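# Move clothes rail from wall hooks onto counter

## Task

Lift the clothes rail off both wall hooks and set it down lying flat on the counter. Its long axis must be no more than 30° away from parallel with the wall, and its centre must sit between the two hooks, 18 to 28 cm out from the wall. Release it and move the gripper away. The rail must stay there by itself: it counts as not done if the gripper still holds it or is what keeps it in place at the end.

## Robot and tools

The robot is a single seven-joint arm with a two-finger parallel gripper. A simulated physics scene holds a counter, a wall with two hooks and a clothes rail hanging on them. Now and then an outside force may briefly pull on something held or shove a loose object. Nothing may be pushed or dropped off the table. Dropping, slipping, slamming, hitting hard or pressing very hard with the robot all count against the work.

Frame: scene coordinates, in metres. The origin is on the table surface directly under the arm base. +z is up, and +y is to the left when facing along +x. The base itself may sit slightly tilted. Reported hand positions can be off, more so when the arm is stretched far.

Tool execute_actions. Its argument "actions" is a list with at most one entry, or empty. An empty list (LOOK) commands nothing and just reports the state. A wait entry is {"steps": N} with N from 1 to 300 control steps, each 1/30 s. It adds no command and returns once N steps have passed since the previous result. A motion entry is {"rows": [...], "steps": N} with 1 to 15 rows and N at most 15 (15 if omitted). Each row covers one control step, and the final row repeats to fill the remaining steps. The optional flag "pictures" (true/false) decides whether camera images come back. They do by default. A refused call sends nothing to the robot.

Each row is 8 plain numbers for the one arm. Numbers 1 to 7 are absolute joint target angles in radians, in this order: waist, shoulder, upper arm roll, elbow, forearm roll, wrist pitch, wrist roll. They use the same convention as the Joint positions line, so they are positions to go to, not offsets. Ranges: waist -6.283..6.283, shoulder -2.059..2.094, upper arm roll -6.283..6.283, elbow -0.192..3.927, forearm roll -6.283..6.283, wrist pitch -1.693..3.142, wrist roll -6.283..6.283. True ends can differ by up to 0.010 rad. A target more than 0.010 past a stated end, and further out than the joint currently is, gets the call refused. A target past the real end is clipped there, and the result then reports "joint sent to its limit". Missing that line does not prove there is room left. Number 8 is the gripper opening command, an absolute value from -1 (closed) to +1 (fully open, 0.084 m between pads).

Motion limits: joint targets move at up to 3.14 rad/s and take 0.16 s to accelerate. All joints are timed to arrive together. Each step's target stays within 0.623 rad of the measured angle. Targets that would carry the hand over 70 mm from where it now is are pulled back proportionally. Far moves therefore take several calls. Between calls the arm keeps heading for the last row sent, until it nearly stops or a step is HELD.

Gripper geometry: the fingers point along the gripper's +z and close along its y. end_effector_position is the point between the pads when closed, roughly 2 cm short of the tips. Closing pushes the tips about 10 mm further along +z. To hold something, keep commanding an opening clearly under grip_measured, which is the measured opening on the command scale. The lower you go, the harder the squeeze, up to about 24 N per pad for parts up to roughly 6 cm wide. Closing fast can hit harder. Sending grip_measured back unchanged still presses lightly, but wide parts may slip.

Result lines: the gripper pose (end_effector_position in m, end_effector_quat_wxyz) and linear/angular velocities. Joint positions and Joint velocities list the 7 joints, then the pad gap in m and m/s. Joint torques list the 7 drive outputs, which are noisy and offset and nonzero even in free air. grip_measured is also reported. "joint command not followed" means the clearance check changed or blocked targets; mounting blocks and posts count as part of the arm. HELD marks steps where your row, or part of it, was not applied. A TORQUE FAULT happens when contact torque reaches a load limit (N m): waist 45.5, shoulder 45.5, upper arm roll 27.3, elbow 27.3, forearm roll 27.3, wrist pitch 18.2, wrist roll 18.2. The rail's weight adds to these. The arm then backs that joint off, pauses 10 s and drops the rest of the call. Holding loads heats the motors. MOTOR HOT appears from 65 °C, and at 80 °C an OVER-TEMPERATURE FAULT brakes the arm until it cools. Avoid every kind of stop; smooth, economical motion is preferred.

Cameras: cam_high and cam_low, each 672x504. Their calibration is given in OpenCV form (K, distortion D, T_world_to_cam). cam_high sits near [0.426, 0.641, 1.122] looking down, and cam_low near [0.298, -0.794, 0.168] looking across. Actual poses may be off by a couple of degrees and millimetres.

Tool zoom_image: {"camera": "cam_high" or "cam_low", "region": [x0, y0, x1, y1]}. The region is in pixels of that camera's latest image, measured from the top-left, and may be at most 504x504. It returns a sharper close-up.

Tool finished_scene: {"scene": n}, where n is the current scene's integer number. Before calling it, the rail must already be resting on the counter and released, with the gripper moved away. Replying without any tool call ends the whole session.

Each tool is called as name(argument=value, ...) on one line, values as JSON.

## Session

execute_actions(actions=[])

Scene clock: 0.00 s of 4700.00 s.
end_effector_position=(+0.0318, +0.4303, +0.2285) grip_measured=+1.00 end_effector_quat_wxyz=(-0.038, +0.920, -0.344, -0.187) end_effector_velocity=(+0.000, +0.000, +0.000) end_effector_angular_velocity=(+0.000, +0.000, -0.001)
Joint positions: [ 1.384 -0.3    0.348  0.367  0.363  0.227  1.938  0.084]
Joint velocities: [ 0.     0.    -0.     0.001  0.     0.     0.    -0.   ]
Joint torques (N m, as the arm reports them, + toward a larger angle): no reading
Motor temperatures (°C, as the motors report them): [28 30 28 30 27 30 27]

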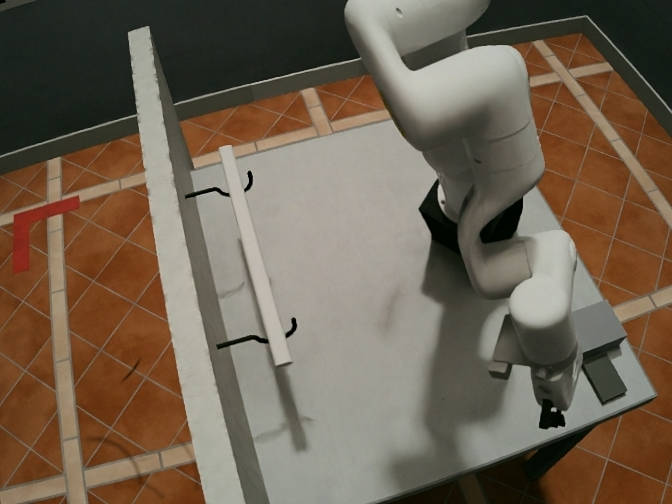

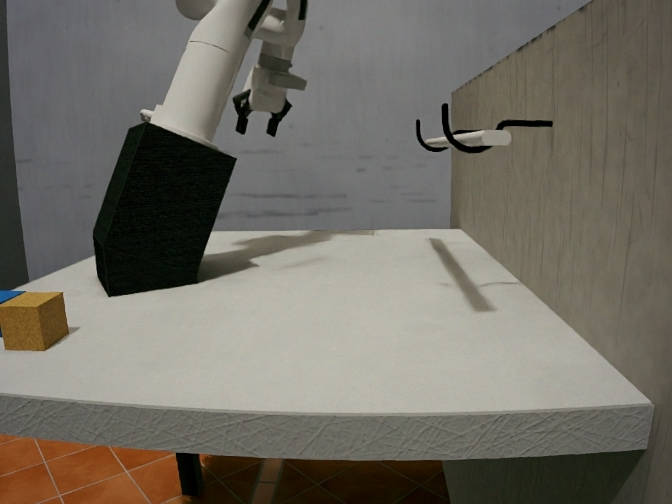

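execute_actions(actions=[{"rows":[[0.23,-0.45,-0.065,0.5,0.069,0.9,1.481,1]],"steps":15}], pictures=false)

execute_actions(actions=[{"steps":25}])

Scene clock: 6.70 s of 4700.00 s.
end_effector_position=(+0.1874, +0.3686, +0.2007) grip_measured=+1.00 end_effector_quat_wxyz=(+0.033, +0.904, -0.406, -0.127) end_effector_velocity=(+0.337, -0.225, -0.037) end_effector_angular_velocity=(-0.451, -0.065, -0.404)
Joint positions: [ 1.068 -0.363  0.173  0.423  0.239  0.507  1.745  0.084]
Joint velocities: [-0.81  -0.123 -0.337  0.108 -0.24   0.554 -0.372 -0.   ]
Joint torques (N m, as the arm reports them, + toward a larger angle): [  3.84 -11.39   2.82   9.34  -0.27  -0.93  -0.75]
Motor temperatures (°C, as the motors report them): [28 30 28 31 27 30 27]
Steps of this call (steps 1 to 90: nothing new was sent; then 3.20 s passed at rest; steps 91 to 105: all 15 steps of this action). Readings (joint positions):
91: [1.384 -0.300 0.348 0.367 0.363 0.227 1.938]
92: [1.382 -0.300 0.347 0.367 0.362 0.230 1.936]
94: [1.354 -0.307 0.331 0.373 0.346 0.262 1.912]
98: [1.250 -0.331 0.263 0.395 0.302 0.360 1.844]
105: the state above

Scene clock: 17.43 s of 4700.00 s.
end_effector_position=(+0.3417, +0.1758, +0.2099) grip_measured=+1.00 end_effector_quat_wxyz=(+0.132, +0.817, -0.557, -0.066) end_effector_velocity=(-0.000, +0.000, -0.000) end_effector_angular_velocity=(+0.000, -0.000, +0.001)
Joint positions: [ 0.466 -0.426  0.072  0.483  0.119  0.802  1.537  0.084]
Joint velocities: [-0.    -0.     0.001 -0.     0.    -0.    -0.001  0.   ]
Joint torques (N m, as the arm reports them, + toward a larger angle): [  0.32 -11.05  -2.18  10.81   0.13  -0.4   -0.31]
Motor temperatures (°C, as the motors report them): [28 31 28 34 27 30 27]
TORQUE FAULT: the external load on joint 3 (upper arm roll) reached its load limit, and the arm stopped for 10 seconds. The arm's remaining commands of this call were not run. Joint 3 (upper arm roll) moved back by up to 3 degrees. The arm holds there, with its grip as last carried out, and accepts commands again: back off and push less far. The arm stops again, at the same cost, whenever a joint's load reaches its limit.
The stop began at step 22 of this call (marked STOPPED below). From that step on the arm followed nothing that you had sent. Nothing is kept back now, and the robot has no last target.
Steps of this call (steps 1 to 21: the robot went on to your last target; steps 22 to 322: the stop). Readings (joint positions):
1: [1.040 -0.367 0.162 0.427 0.231 0.525 1.733]
2: [1.013 -0.371 0.151 0.430 0.223 0.543 1.721]
4: [0.957 -0.379 0.131 0.437 0.209 0.576 1.699]
8: [0.842 -0.392 0.095 0.448 0.183 0.635 1.659]
22: [0.469 -0.423 0.032 0.484 0.121 0.801 1.533] STOPPED
322: the state above

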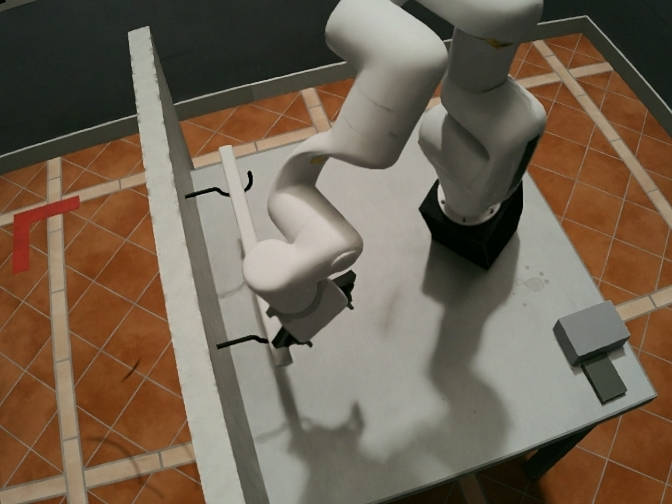

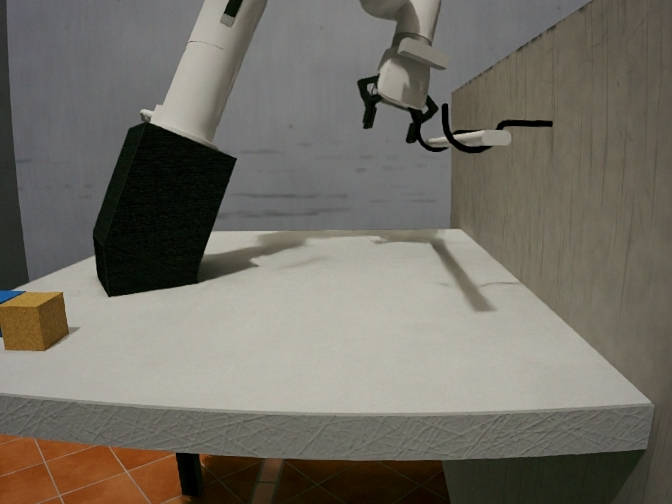

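execute_actions(actions=[{"rows":[[0.55,-0.75,-0.065,0.5,0.069,1.2,1.481,1]],"steps":15}], pictures=false)

Scene clock: 20.40 s of 4700.00 s.
end_effector_position=(+0.3098, +0.1638, +0.3003) grip_measured=+1.00 end_effector_quat_wxyz=(+0.138, +0.831, -0.528, -0.105) end_effector_velocity=(-0.038, -0.015, +0.022) end_effector_angular_velocity=(-0.003, +0.101, +0.028)
Joint positions: [ 0.546 -0.737 -0.059  0.499  0.071  1.183  1.483  0.084]
Joint velocities: [ 0.036 -0.102 -0.05  -0.019 -0.021  0.177 -0.023 -0.   ]
Joint torques (N m, as the arm reports them, + toward a larger angle): [ 0.52 -6.89 -0.37 13.21  0.17 -0.77 -0.47]
Motor temperatures (°C, as the motors report them): [28 31 28 34 27 30 27]
Steps of this call (steps 1 to 74: nothing new was sent; steps 75 to 89: all 15 steps of this action). Readings (joint positions):
75: [0.466 -0.426 0.072 0.483 0.119 0.802 1.537]
76: [0.466 -0.427 0.071 0.483 0.118 0.804 1.537]
78: [0.473 -0.451 0.060 0.483 0.114 0.838 1.532]
82: [0.512 -0.603 -0.003 0.494 0.092 1.018 1.507]
89: the state above

Now swing waist at height.

execute_actions(actions=[{"rows":[[0.23,-0.75,-0.065,0.5,0.069,1.2,1.481,1]],"steps":15}])

Scene clock: 23.63 s of 4700.00 s.
end_effector_position=(+0.3345, +0.0825, +0.3148) grip_measured=+1.00 end_effector_quat_wxyz=(+0.144, +0.744, -0.648, -0.070) end_effector_velocity=(+0.003, -0.022, +0.004) end_effector_angular_velocity=(-0.032, -0.017, -0.072)
Joint positions: [ 0.24  -0.75  -0.065  0.5    0.069  1.2    1.481  0.084]
Joint velocities: [-0.088  0.001  0.01  -0.001  0.001  0.001 -0.001  0.   ]
Joint torques (N m, as the arm reports them, + toward a larger angle): [ 1.37 -7.26 -2.68 13.14 -0.17 -0.51 -0.23]
Motor temperatures (°C, as the motors report them): [28 31 28 35 27 30 27]
Steps of this call (steps 1 to 30: the robot went on to your last target; steps 31 to 82: nothing new was sent; steps 83 to 97: all 15 steps of this action). Readings (joint positions):
83: [0.550 -0.750 -0.065 0.500 0.069 1.200 1.481]
84: [0.548 -0.750 -0.065 0.500 0.069 1.200 1.481]
86: [0.517 -0.750 -0.063 0.500 0.069 1.200 1.481]
90: [0.345 -0.750 -0.066 0.500 0.069 1.200 1.481]
97: the state above

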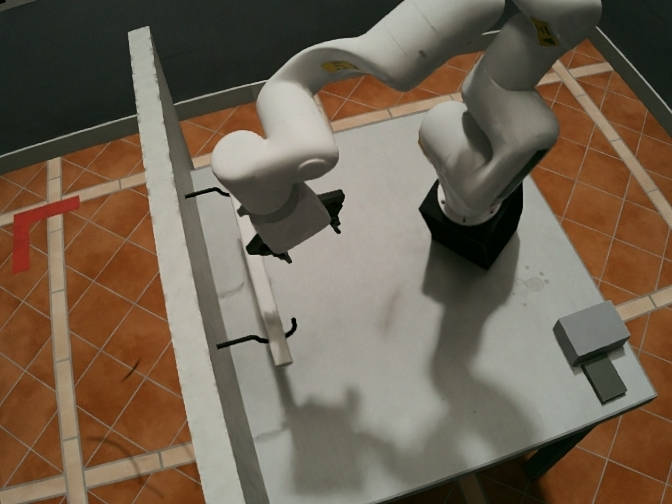

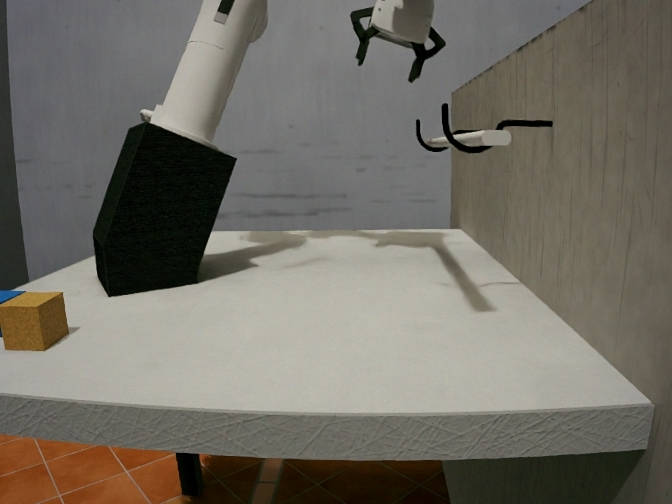

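execute_actions(actions=[{"rows":[[0.23,-0.38,-0.065,0.68,0.069,1.0,1.481,1]],"steps":15}])

Scene clock: 28.03 s of 4700.00 s.
end_effector_position=(+0.4106, +0.0707, +0.2661) grip_measured=+1.00 end_effector_quat_wxyz=(+0.151, +0.735, -0.659, -0.054) end_effector_velocity=(+0.040, -0.002, -0.011) end_effector_angular_velocity=(-0.007, -0.053, +0.002)
Joint positions: [ 0.23  -0.393 -0.065  0.673  0.069  1.008  1.481  0.084]
Joint velocities: [-0.002  0.105 -0.002  0.08   0.    -0.077  0.     0.   ]
Joint torques (N m, as the arm reports them, + toward a larger angle): [ -1.71 -13.66  -4.04  11.75  -0.13  -0.42  -0.36]
Motor temperatures (°C, as the motors report them): [28 31 28 36 27 30 27]
Steps of this call (steps 1 to 15: the robot went on to your last target; steps 16 to 90: nothing new was sent; then 0.90 s passed at rest; steps 91 to 105: all 15 steps of this action). Readings (joint positions):
91: [0.230 -0.750 -0.065 0.500 0.069 1.200 1.481]
92: [0.230 -0.748 -0.065 0.501 0.069 1.199 1.481]
94: [0.230 -0.718 -0.065 0.517 0.069 1.181 1.481]
98: [0.230 -0.535 -0.065 0.606 0.069 1.083 1.481]
105: the state above

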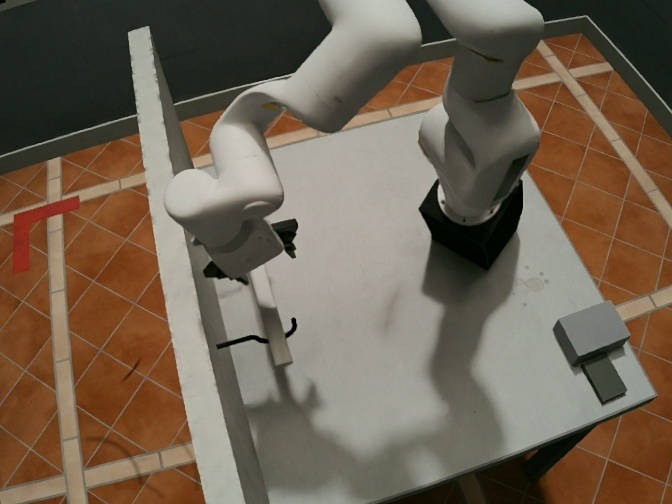

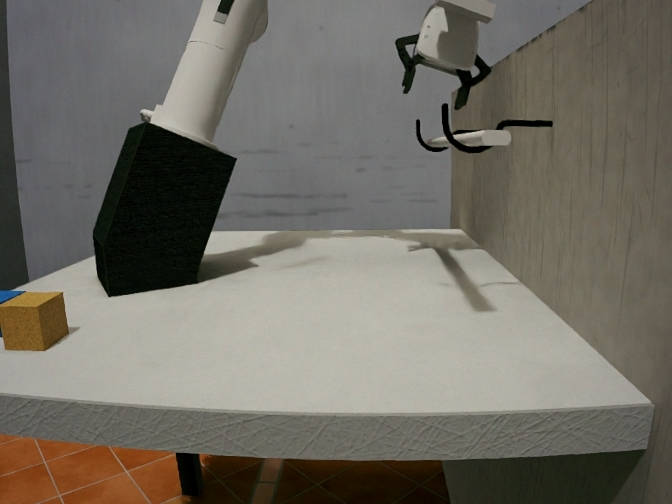

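Extend a bit first, then descend.

execute_actions(actions=[{"rows":[[0.2,-0.38,-0.065,0.74,0.069,1.06,1.481,1]],"steps":10}], pictures=false)

execute_actions(actions=[{"rows":[[0.2,-0.2,-0.065,0.72,0.069,0.86,1.481,1]],"steps":15}])

Scene clock: 31.27 s of 4700.00 s.
end_effector_position=(+0.4260, +0.0650, +0.2819) grip_measured=+1.00 end_effector_quat_wxyz=(+0.150, +0.727, -0.668, -0.050) end_effector_velocity=(-0.000, -0.003, +0.006) end_effector_angular_velocity=(-0.006, +0.022, -0.014)
Joint positions: [ 0.202 -0.38  -0.065  0.736  0.069  1.056  1.481  0.084]
Joint velocities: [-0.017  0.007  0.006  0.026  0.     0.044  0.001 -0.   ]
Joint torques (N m, as the arm reports them, + toward a larger angle): [ -1.62 -12.62  -4.57  12.86  -0.31  -0.75  -0.3 ]
Motor temperatures (°C, as the motors report them): [28 31 28 37 27 30 27]
Steps of this call (steps 1 to 30: the robot went on to your last target; steps 31 to 87: nothing new was sent; steps 88 to 97: all 10 steps of this action). Readings (joint positions):
88: [0.230 -0.380 -0.065 0.680 0.069 1.000 1.481]
89: [0.229 -0.380 -0.065 0.682 0.069 1.003 1.481]
91: [0.218 -0.379 -0.064 0.702 0.069 1.027 1.481]
95: [0.204 -0.381 -0.066 0.733 0.069 1.052 1.481]
97: the state above

Scene clock: 31.77 s of 4700.00 s.
end_effector_position=(+0.4270, +0.0463, +0.2167) grip_measured=+0.99 end_effector_quat_wxyz=(+0.165, +0.721, -0.672, -0.051) end_effector_velocity=(+0.000, -0.003, -0.010) end_effector_angular_velocity=(-0.004, -0.001, -0.004)
Joint positions: [ 0.2   -0.204 -0.064  0.708  0.069  0.876  1.481  0.084]
Joint velocities: [-0.001  0.026 -0.    -0.005  0.    -0.031  0.001  0.   ]
Joint torques (N m, as the arm reports them, + toward a larger angle): [ -4.55 -15.96  -7.31  24.56  -0.23  -7.22   0.  ]
Motor temperatures (°C, as the motors report them): [28 31 28 37 27 30 27]
Steps of this call (steps 1 to 15: all 15 steps of this action). Readings (joint positions):
1: [0.201 -0.380 -0.065 0.737 0.069 1.057 1.481]
2: [0.201 -0.379 -0.065 0.737 0.069 1.056 1.481]
4: [0.201 -0.354 -0.064 0.732 0.069 1.030 1.481]
8: [0.201 -0.236 -0.064 0.713 0.069 0.913 1.481]
15: the state above

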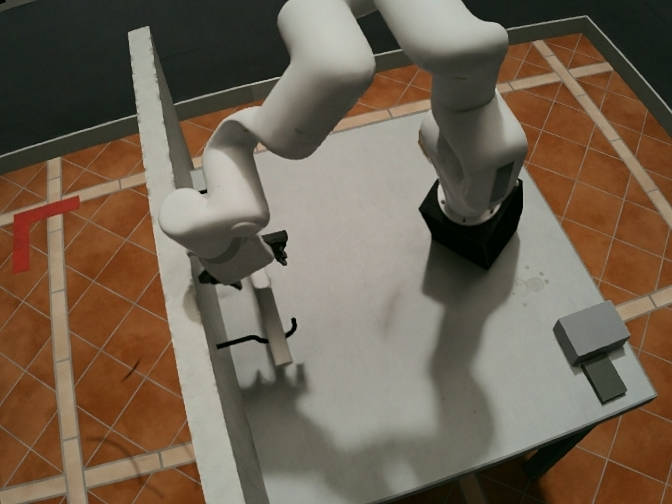

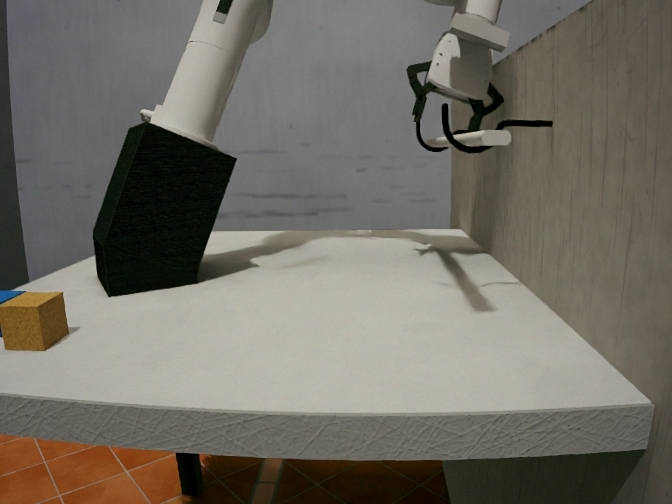

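execute_actions(actions=[{"rows":[[0.2,-0.2,-0.065,0.64,0.069,0.66,1.481,1]],"steps":12}])

Scene clock: 35.33 s of 4700.00 s.
end_effector_position=(+0.4321, +0.0387, +0.1972) grip_measured=+0.99 end_effector_quat_wxyz=(+0.133, +0.726, -0.674, -0.012) end_effector_velocity=(+0.004, -0.003, -0.009) end_effector_angular_velocity=(-0.002, -0.072, +0.014)
Joint positions: [ 0.2   -0.199 -0.065  0.624  0.069  0.687  1.481  0.084]
Joint velocities: [ 0.001 -0.006  0.001 -0.057  0.    -0.124 -0.001  0.   ]
Joint torques (N m, as the arm reports them, + toward a larger angle): [ -6.68 -15.45  -9.25  27.47   0.11  -8.36   0.09]
Motor temperatures (°C, as the motors report them): [28 31 28 43 27 33 27]
Steps of this call (steps 1 to 15: the robot went on to your last target; steps 16 to 90: nothing new was sent; then 0.17 s passed at rest; steps 91 to 102: all 12 steps of this action). Readings (joint positions):
91: [0.200 -0.200 -0.065 0.708 0.069 0.873 1.481]
92: [0.200 -0.200 -0.065 0.707 0.069 0.871 1.481]
94: [0.200 -0.200 -0.065 0.693 0.069 0.840 1.481]
98: [0.200 -0.199 -0.066 0.641 0.069 0.723 1.481]
102: the state above

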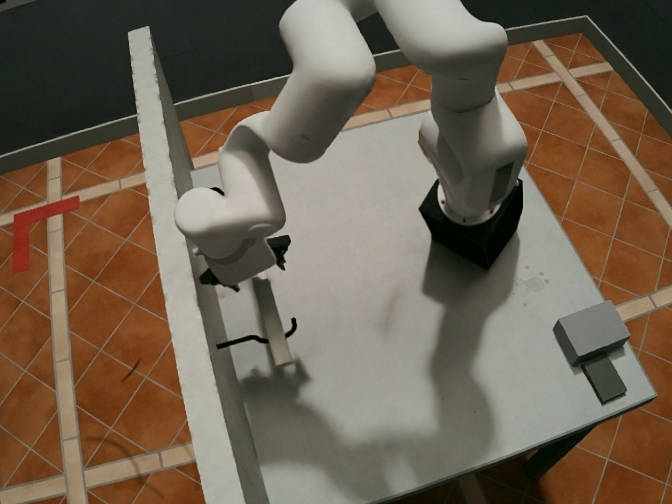

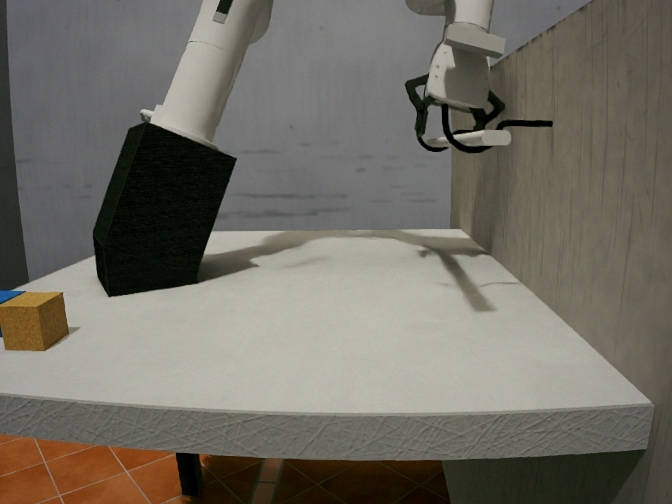

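zoom_image(camera="cam_low", region=[340, 0, 600, 195])

Region (340, 0, 600, 195) of cam_low's 672x504 image, scaled by 1.938, with more detail than that image has; it fills the top 378 rows of this view, and the rest is white.

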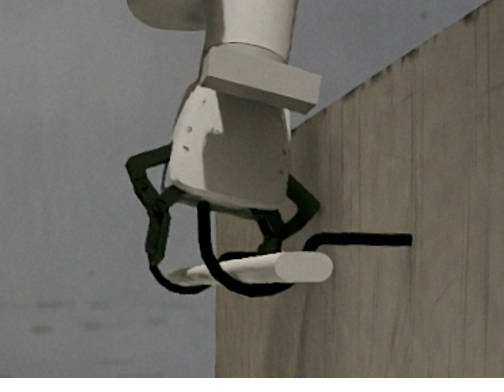

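execute_actions(actions=[{"rows":[[0.2,-0.32,-0.065,0.64,0.069,0.78,1.481,1]],"steps":10}], pictures=false)

execute_actions(actions=[{"rows":[[0.2,-0.32,-0.065,0.68,0.069,0.66,1.481,1]],"steps":10}])

Scene clock: 41.60 s of 4700.00 s.
end_effector_position=(+0.4328, +0.0484, +0.2316) grip_measured=+0.99 end_effector_quat_wxyz=(+0.123, +0.728, -0.674, -0.010) end_effector_velocity=(+0.001, +0.013, +0.034) end_effector_angular_velocity=(+0.014, -0.009, +0.012)
Joint positions: [ 0.199 -0.309 -0.066  0.624  0.069  0.779  1.481  0.084]
Joint velocities: [ 0.002 -0.102  0.005  0.014 -0.     0.103  0.001  0.   ]
Joint torques (N m, as the arm reports them, + toward a larger angle): [ -2.75 -18.62  -4.99  25.58   0.13  -6.7   -0.31]
Motor temperatures (°C, as the motors report them): [28 31 28 53 27 37 27]
Steps of this call (steps 1 to 30: the robot went on to your last target; steps 31 to 100: nothing new was sent; then 2.60 s passed at rest; steps 101 to 110: all 10 steps of this action). Readings (joint positions):
101: [0.200 -0.200 -0.065 0.619 0.069 0.675 1.481]
102: [0.200 -0.201 -0.065 0.619 0.069 0.677 1.481]
104: [0.199 -0.226 -0.066 0.621 0.069 0.704 1.481]
108: [0.199 -0.299 -0.067 0.623 0.069 0.768 1.481]
110: the state above

Scene clock: 51.77 s of 4700.00 s.
end_effector_position=(+0.4100, +0.0446, +0.2194) grip_measured=+1.00 end_effector_quat_wxyz=(+0.135, +0.726, -0.674, -0.022) end_effector_velocity=(-0.000, +0.000, -0.000) end_effector_angular_velocity=(+0.000, +0.000, +0.001)
Joint positions: [ 0.199 -0.316 -0.066  0.569  0.069  0.764  1.481  0.084]
Joint velocities: [ 0.001 -0.     0.001  0.    -0.    -0.    -0.    -0.   ]
Joint torques (N m, as the arm reports them, + toward a larger angle): [ -1.61 -12.09  -4.22  10.83   0.02  -0.59  -0.23]
Motor temperatures (°C, as the motors report them): [28 31 28 47 27 36 27]
TORQUE FAULT: the external load on joint 4 (elbow) reached its load limit, and the arm stopped for 10 seconds. The arm's remaining commands of this call were not run. Joint 4 (elbow) moved back by up to 3 degrees. The arm holds there, with its grip as last carried out, and accepts commands again: back off and push less far. The arm stops again, at the same cost, whenever a joint's load reaches its limit.
The stop began at step 5 of this call (marked STOPPED below). From that step on the arm followed nothing that you had sent. 6 steps, steps kept back included, did not run and will not run. Nothing is kept back now, and the robot has no last target.
Steps of this call (steps 1 to 4: the first 4 steps of this action; steps 5 to 305: the stop). Readings (joint positions):
1: [0.199 -0.312 -0.066 0.624 0.069 0.782 1.481]
2: [0.199 -0.314 -0.066 0.625 0.069 0.782 1.481]
4: [0.199 -0.316 -0.066 0.621 0.069 0.764 1.481]
5: [0.199 -0.317 -0.066 0.615 0.069 0.767 1.481] STOPPED
8: [0.199 -0.320 -0.066 0.604 0.069 0.759 1.481]
305: the state above

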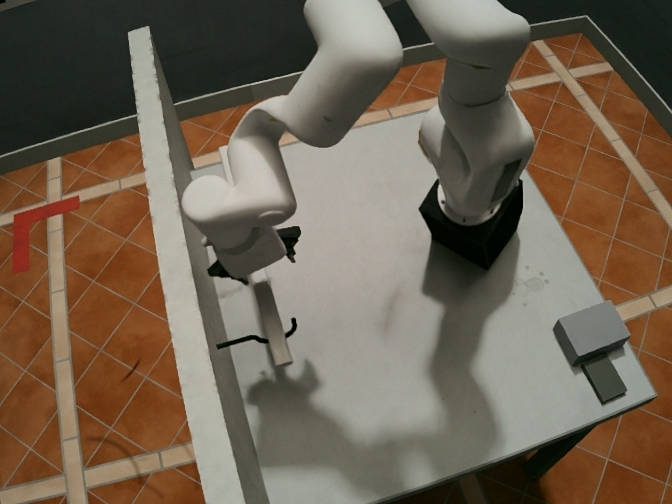

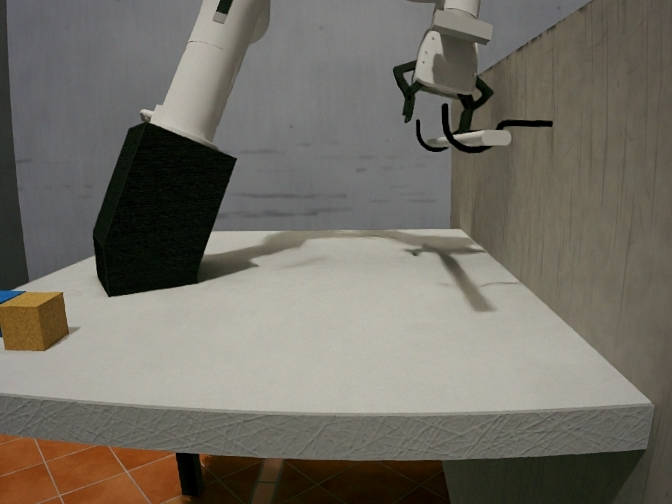

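execute_actions(actions=[{"rows":[[0.2,-0.32,-0.065,0.57,0.069,0.56,1.481,1]],"steps":12}])

Scene clock: 60.47 s of 4700.00 s.
end_effector_position=(+0.4402, +0.0446, +0.2190) grip_measured=+0.99 end_effector_quat_wxyz=(+0.087, +0.735, -0.672, +0.032) end_effector_velocity=(+0.004, -0.002, -0.006) end_effector_angular_velocity=(-0.002, -0.059, +0.011)
Joint positions: [ 0.201 -0.32  -0.064  0.539  0.069  0.591  1.481  0.084]
Joint velocities: [-0.    -0.004  0.001 -0.045  0.    -0.101 -0.001  0.   ]
Joint torques (N m, as the arm reports them, + toward a larger angle): [ -3.74 -12.52  -6.32  32.61   0.42  -9.79  -0.21]
Motor temperatures (°C, as the motors report them): [28 31 28 44 27 35 27]
Steps of this call (steps 1 to 90: nothing new was sent; then 5.30 s passed at rest; steps 91 to 102: all 12 steps of this action). Readings (joint positions):
91: [0.199 -0.316 -0.066 0.569 0.069 0.764 1.481]
92: [0.199 -0.316 -0.066 0.568 0.069 0.762 1.481]
94: [0.200 -0.316 -0.066 0.567 0.069 0.728 1.481]
98: [0.200 -0.319 -0.064 0.551 0.069 0.621 1.481]
102: the state above

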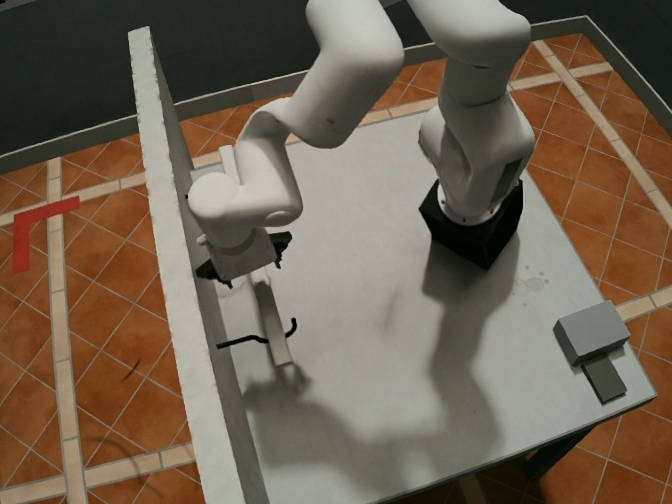

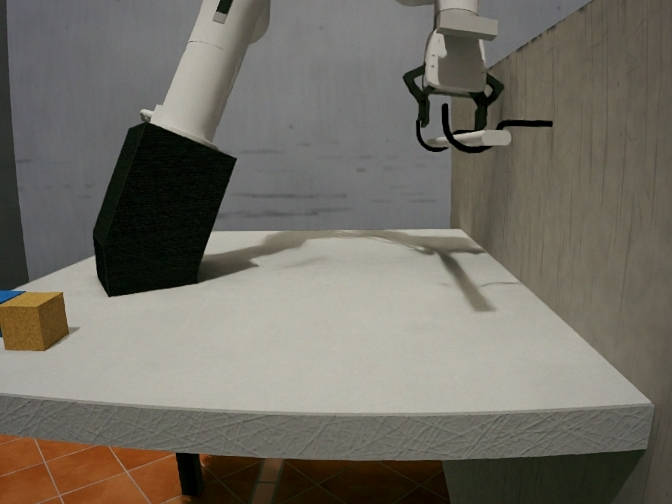

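execute_actions(actions=[{"rows":[[0.2,-0.4,-0.065,0.5,0.069,0.56,1.481,1]],"steps":10}])

Scene clock: 66.33 s of 4700.00 s.
end_effector_position=(+0.4428, +0.0456, +0.2347) grip_measured=+0.99 end_effector_quat_wxyz=(+0.063, +0.734, -0.674, +0.053) end_effector_velocity=(+0.004, +0.011, +0.012) end_effector_angular_velocity=(+0.007, -0.048, +0.030)
Joint positions: [ 0.198 -0.394 -0.069  0.498  0.069  0.563  1.482  0.084]
Joint velocities: [ 0.007 -0.059  0.013 -0.026 -0.001 -0.021 -0.     0.   ]
Joint torques (N m, as the arm reports them, + toward a larger angle): [ -1.1  -15.32  -3.55  22.26   0.07  -5.29  -0.51]
Motor temperatures (°C, as the motors report them): [28 31 29 60 27 41 27]
Steps of this call (steps 1 to 15: the robot went on to your last target; steps 16 to 90: nothing new was sent; then 2.53 s passed at rest; steps 91 to 100: all 10 steps of this action). Readings (joint positions):
91: [0.200 -0.320 -0.065 0.535 0.069 0.582 1.480]
92: [0.200 -0.321 -0.065 0.533 0.069 0.582 1.480]
94: [0.199 -0.343 -0.068 0.520 0.069 0.574 1.481]
98: [0.197 -0.388 -0.070 0.501 0.069 0.565 1.482]
100: the state above

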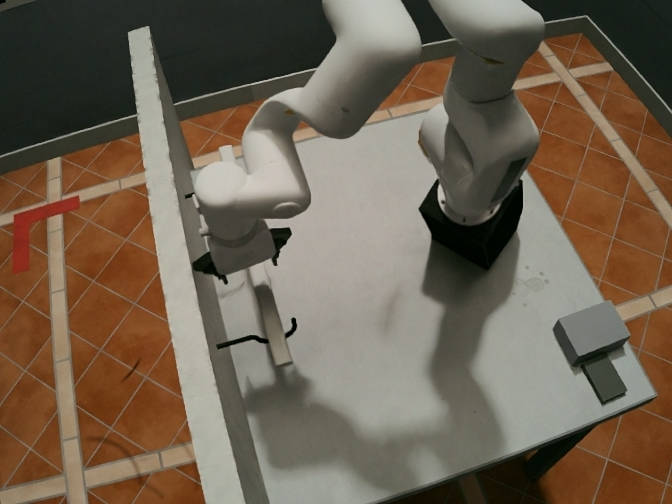

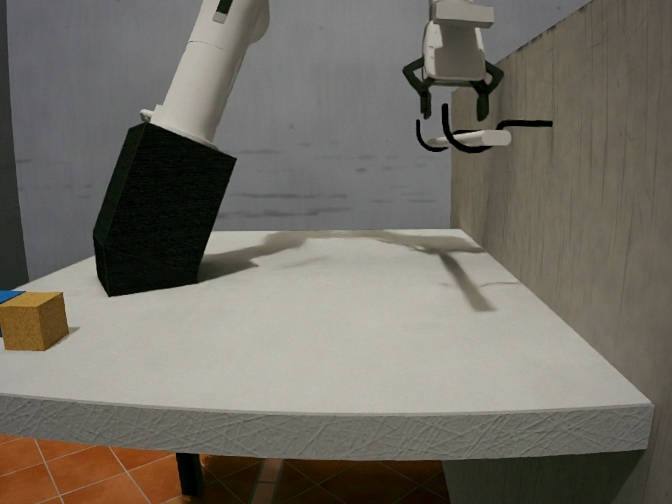

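execute_actions(actions=[{"rows":[[0.2,-0.4,-0.065,0.5,0.069,0.56,1.481,0.0]],"steps":10}])

Scene clock: 74.83 s of 4700.00 s.
end_effector_position=(+0.4487, +0.0503, +0.2390) grip_measured=-0.01 end_effector_quat_wxyz=(+0.057, +0.739, -0.669, +0.059) end_effector_velocity=(-0.029, -0.013, -0.017) end_effector_angular_velocity=(-0.005, +0.071, -0.039)
Joint positions: [ 0.201 -0.401 -0.063  0.505  0.069  0.557  1.48   0.044]
Joint velocities: [-0.007  0.009 -0.013 -0.044  0.001  0.024  0.005 -0.   ]
Joint torques (N m, as the arm reports them, + toward a larger angle): [ -1.43 -11.61  -3.54  11.84   0.09  -1.21  -0.32]
Motor temperatures (°C, as the motors report them): [28 32 29 62 27 41 27]
Steps of this call (steps 1 to 15: the robot went on to your last target; steps 16 to 90: nothing new was sent; then 5.17 s passed at rest; steps 91 to 100: all 10 steps of this action). Readings (joint positions):
91: [0.200 -0.400 -0.065 0.496 0.069 0.560 1.481]
92: [0.201 -0.401 -0.063 0.499 0.069 0.559 1.480]
94: [0.202 -0.401 -0.061 0.506 0.069 0.556 1.480]
98: [0.202 -0.401 -0.062 0.508 0.069 0.555 1.480]
100: the state above

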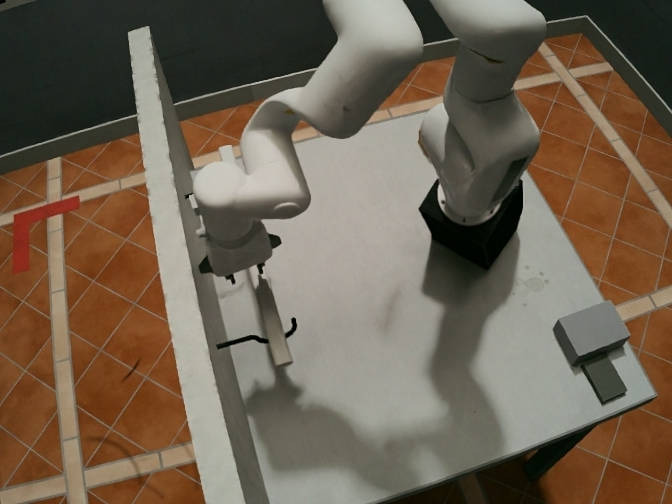

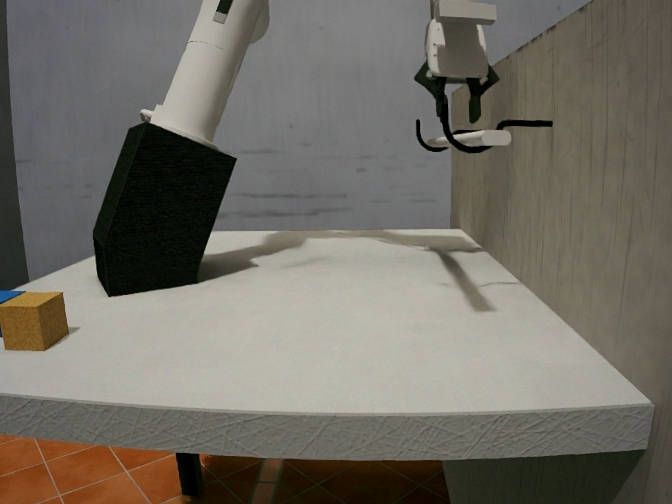

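execute_actions(actions=[{"rows":[[0.2,-0.28,-0.065,0.5,0.069,0.44,1.481,0.2]],"steps":12}])

zoom_image(camera="cam_low", region=[340, 0, 600, 195])

Scene clock: 80.10 s of 4700.00 s.
end_effector_position=(+0.4498, +0.0402, +0.2082) grip_measured=+0.27 end_effector_quat_wxyz=(+0.064, +0.736, -0.671, +0.061) end_effector_velocity=(+0.014, -0.001, -0.008) end_effector_angular_velocity=(-0.004, -0.041, +0.008)
Joint positions: [ 0.201 -0.293 -0.064  0.501  0.069  0.453  1.481  0.056]
Joint velocities: [ 0.002  0.046  0.003  0.011  0.001 -0.077  0.003  0.036]
Joint torques (N m, as the arm reports them, + toward a larger angle): [-3.83  0.63 -6.31  8.42 -0.12 -5.78 -0.29]
Motor temperatures (°C, as the motors report them): [28 31 28 57 27 40 27]
Steps of this call (steps 1 to 15: the robot went on to your last target; steps 16 to 90: nothing new was sent; then 1.87 s passed at rest; steps 91 to 102: all 12 steps of this action). Readings (joint positions):
91: [0.200 -0.400 -0.065 0.500 0.069 0.560 1.481]
92: [0.200 -0.398 -0.065 0.500 0.069 0.557 1.481]
94: [0.200 -0.371 -0.065 0.503 0.069 0.525 1.481]
98: [0.200 -0.299 -0.064 0.499 0.069 0.463 1.481]
102: the state above

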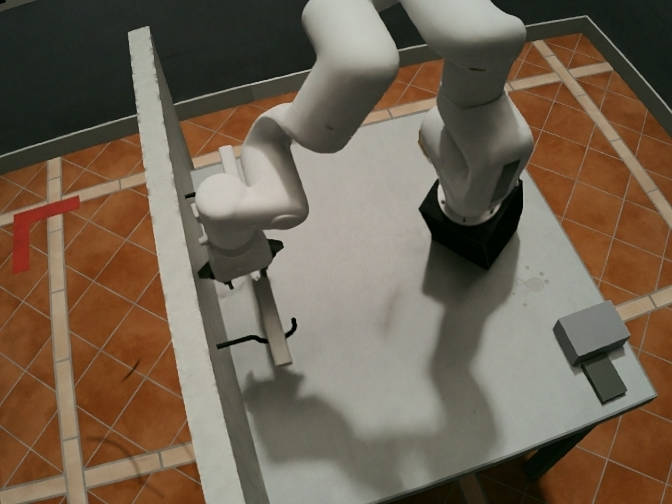

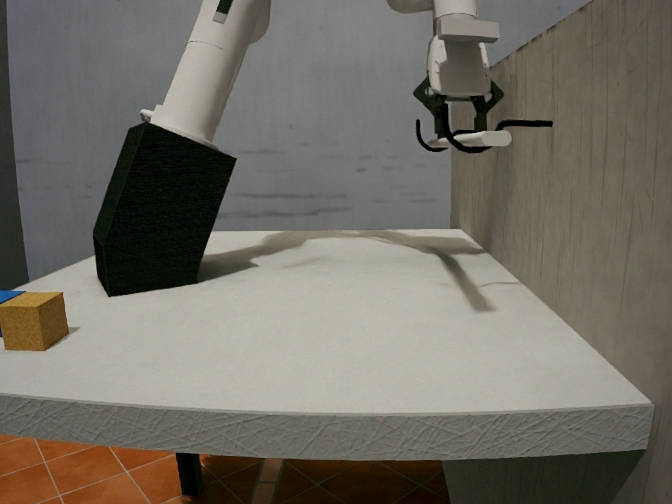

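Region (340, 0, 600, 195) of cam_low's 672x504 image, scaled by 1.938, with more detail than that image has; it fills the top 378 rows of this view, and the rest is white.

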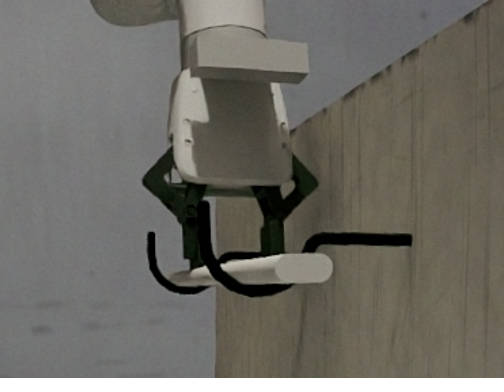

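execute_actions(actions=[{"rows":[[0.2,-0.22,-0.065,0.5,0.069,0.38,1.481,0.2]],"steps":10}])

Scene clock: 94.20 s of 4700.00 s.
end_effector_position=(+0.4572, +0.0428, +0.2196) grip_measured=+0.18 end_effector_quat_wxyz=(+0.047, +0.737, -0.670, +0.077) end_effector_velocity=(+0.000, -0.000, +0.000) end_effector_angular_velocity=(-0.000, -0.001, +0.000)
Joint positions: [ 0.2   -0.33  -0.064  0.489  0.07   0.432  1.482  0.052]
Joint velocities: [-0.001  0.    -0.     0.     0.    -0.001 -0.001 -0.   ]
Joint torques (N m, as the arm reports them, + toward a larger angle): [  2.89 -16.82   0.91  23.21  -0.45  -5.74  -1.01]
Motor temperatures (°C, as the motors report them): [28 32 29 59 27 42 27]
TORQUE FAULT: the external load on joint 2 (shoulder) reached its load limit, and the arm stopped for 10 seconds. The arm's remaining commands of this call were not run. Joint 2 (shoulder) moved back by up to 3 degrees. The arm holds there, with its grip as last carried out, and accepts commands again: back off and push less far. The arm stops again, at the same cost, whenever a joint's load reaches its limit.
The stop began at step 95 of this call (marked STOPPED below). From that step on the arm followed nothing that you had sent. 6 steps, steps kept back included, did not run and will not run. Nothing is kept back now, and the robot has no last target.
Steps of this call (steps 1 to 15: the robot went on to your last target; steps 16 to 90: nothing new was sent; then 0.93 s passed at rest; steps 91 to 94: the first 4 steps of this action; steps 95 to 395: the stop). Readings (joint positions):
91: [0.200 -0.289 -0.065 0.500 0.069 0.444 1.481]
92: [0.200 -0.288 -0.065 0.500 0.069 0.442 1.481]
94: [0.200 -0.278 -0.064 0.497 0.070 0.429 1.482]
95: [0.200 -0.283 -0.065 0.497 0.070 0.434 1.482] STOPPED
98: [0.199 -0.303 -0.067 0.493 0.070 0.435 1.482]
395: the state above

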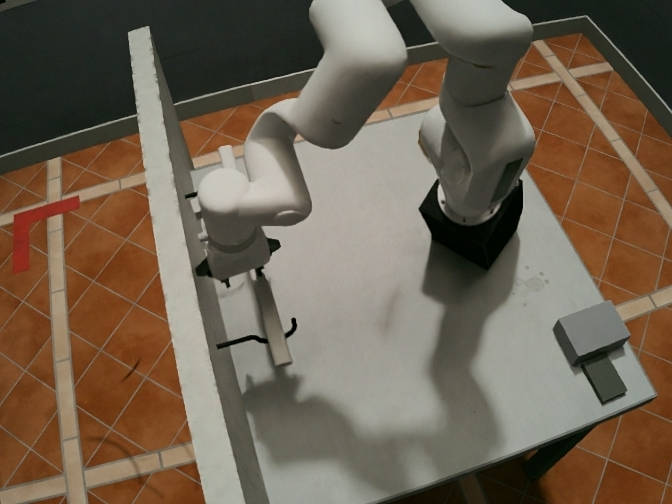

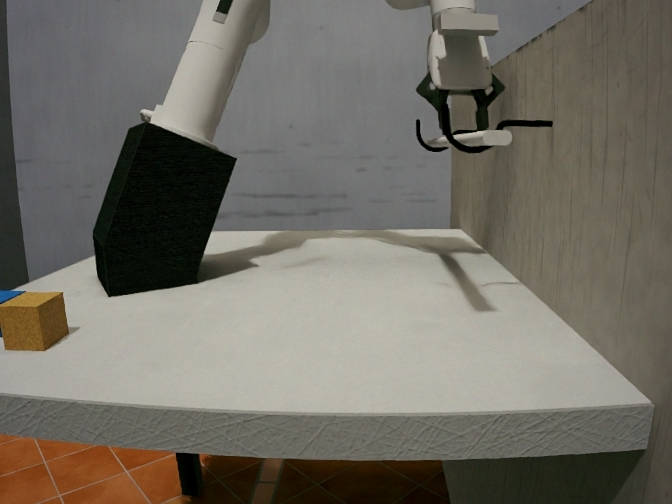

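zoom_image(camera="cam_high", region=[170, 130, 330, 380])

Region (170, 130, 330, 380) of cam_high's 672x504 image, scaled by 2.016, with more detail than that image has; it fills the left 323 columns of this view, and the rest is white.

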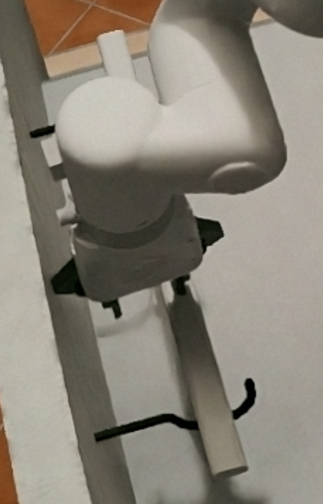

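execute_actions(actions=[{"rows":[[0.2,-0.42,-0.065,0.41,0.069,0.44,1.481,0.2]],"steps":12}])

Scene clock: 100.70 s of 4700.00 s.
end_effector_position=(+0.4374, +0.0448, +0.2271) grip_measured=+0.19 end_effector_quat_wxyz=(+0.042, +0.738, -0.668, +0.078) end_effector_velocity=(-0.025, -0.006, -0.010) end_effector_angular_velocity=(-0.001, +0.045, -0.019)
Joint positions: [ 0.201 -0.418 -0.064  0.416  0.069  0.438  1.481  0.052]
Joint velocities: [-0.003 -0.02  -0.006 -0.05   0.001  0.018  0.001 -0.   ]
Joint torques (N m, as the arm reports them, + toward a larger angle): [ -1.18 -10.29  -3.72  11.36   0.25  -1.45  -0.38]
Motor temperatures (°C, as the motors report them): [28 32 28 61 27 43 27]
Steps of this call (steps 1 to 90: nothing new was sent; then 3.10 s passed at rest; steps 91 to 102: all 12 steps of this action). Readings (joint positions):
91: [0.200 -0.330 -0.064 0.489 0.070 0.432 1.482]
92: [0.200 -0.332 -0.064 0.487 0.070 0.431 1.482]
94: [0.202 -0.360 -0.061 0.471 0.069 0.429 1.481]
98: [0.201 -0.411 -0.063 0.431 0.069 0.433 1.480]
102: the state above

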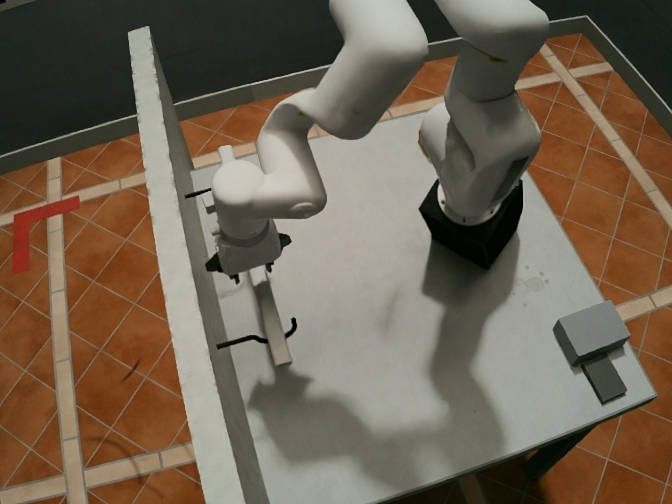

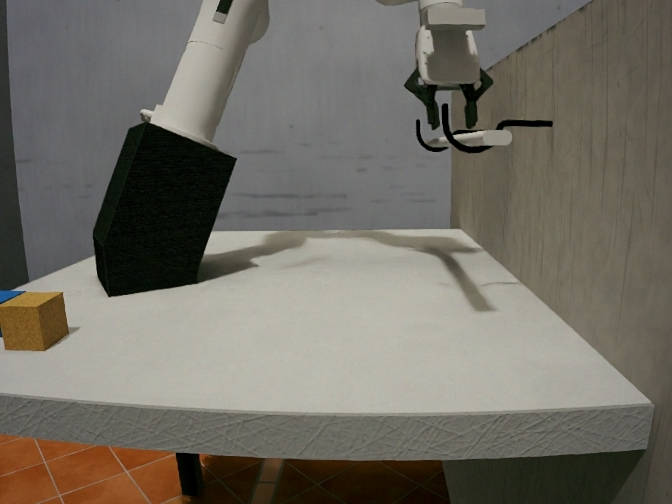

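execute_actions(actions=[{"rows":[[0.2,-0.3,-0.065,0.41,0.069,0.32,1.481,0.2]],"steps":12}], pictures=false)

Scene clock: 105.00 s of 4700.00 s.
end_effector_position=(+0.4362, +0.0342, +0.1974) grip_measured=+0.19 end_effector_quat_wxyz=(+0.049, +0.736, -0.670, +0.081) end_effector_velocity=(+0.014, -0.002, -0.003) end_effector_angular_velocity=(-0.004, -0.038, +0.006)
Joint positions: [ 0.2   -0.305 -0.065  0.41   0.069  0.326  1.481  0.052]
Joint velocities: [ 0.     0.037 -0.001  0.016  0.    -0.059 -0.001  0.   ]
Joint torques (N m, as the arm reports them, + toward a larger angle): [ -1.62 -11.68  -4.14   9.7    0.27  -1.09  -0.37]
Motor temperatures (°C, as the motors report them): [28 32 28 57 27 41 27]
Steps of this call (steps 1 to 15: the robot went on to your last target; steps 16 to 90: nothing new was sent; then 0.90 s passed at rest; steps 91 to 102: all 12 steps of this action). Readings (joint positions):
91: [0.200 -0.420 -0.065 0.410 0.069 0.440 1.481]
92: [0.200 -0.418 -0.065 0.410 0.069 0.437 1.481]
94: [0.200 -0.390 -0.065 0.412 0.069 0.405 1.481]
98: [0.200 -0.318 -0.065 0.407 0.069 0.342 1.481]
102: the state above

Free. Continue down.

execute_actions(actions=[{"rows":[[0.2,-0.22,-0.065,0.41,0.069,0.24,1.481,0.2]],"steps":12}])

Scene clock: 112.40 s of 4700.00 s.
end_effector_position=(+0.4362, +0.0271, +0.1774) grip_measured=+0.19 end_effector_quat_wxyz=(+0.052, +0.735, -0.670, +0.085) end_effector_velocity=(+0.003, -0.002, -0.004) end_effector_angular_velocity=(-0.003, -0.012, +0.002)
Joint positions: [ 0.2   -0.223 -0.065  0.411  0.069  0.243  1.481  0.052]
Joint velocities: [-0.     0.022 -0.     0.003  0.    -0.031  0.     0.   ]
Joint torques (N m, as the arm reports them, + toward a larger angle): [ -1.89 -12.04  -4.3    8.91   0.21  -1.11  -0.3 ]
Motor temperatures (°C, as the motors report them): [28 32 28 51 27 39 27]
Steps of this call (steps 1 to 15: the robot went on to your last target; steps 16 to 90: nothing new was sent; then 4.00 s passed at rest; steps 91 to 102: all 12 steps of this action). Readings (joint positions):
91: [0.200 -0.300 -0.065 0.410 0.069 0.320 1.481]
92: [0.200 -0.298 -0.065 0.410 0.069 0.317 1.481]
94: [0.200 -0.273 -0.065 0.410 0.069 0.291 1.481]
98: [0.200 -0.230 -0.065 0.409 0.069 0.252 1.481]
102: the state above

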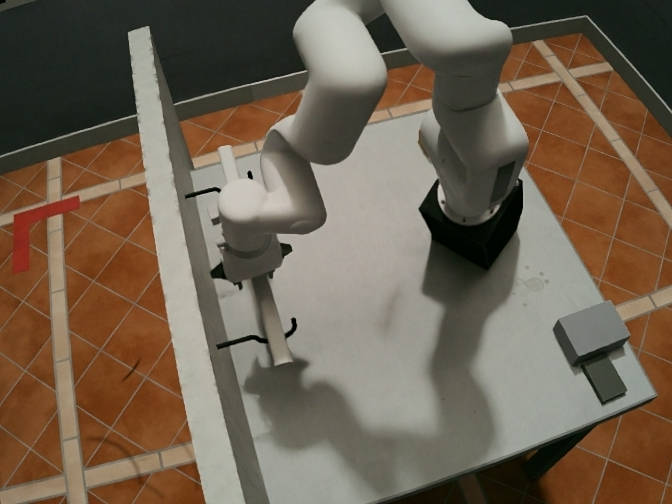

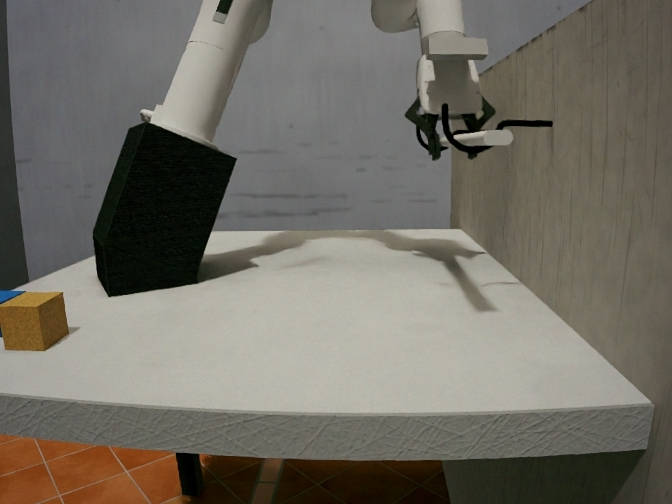

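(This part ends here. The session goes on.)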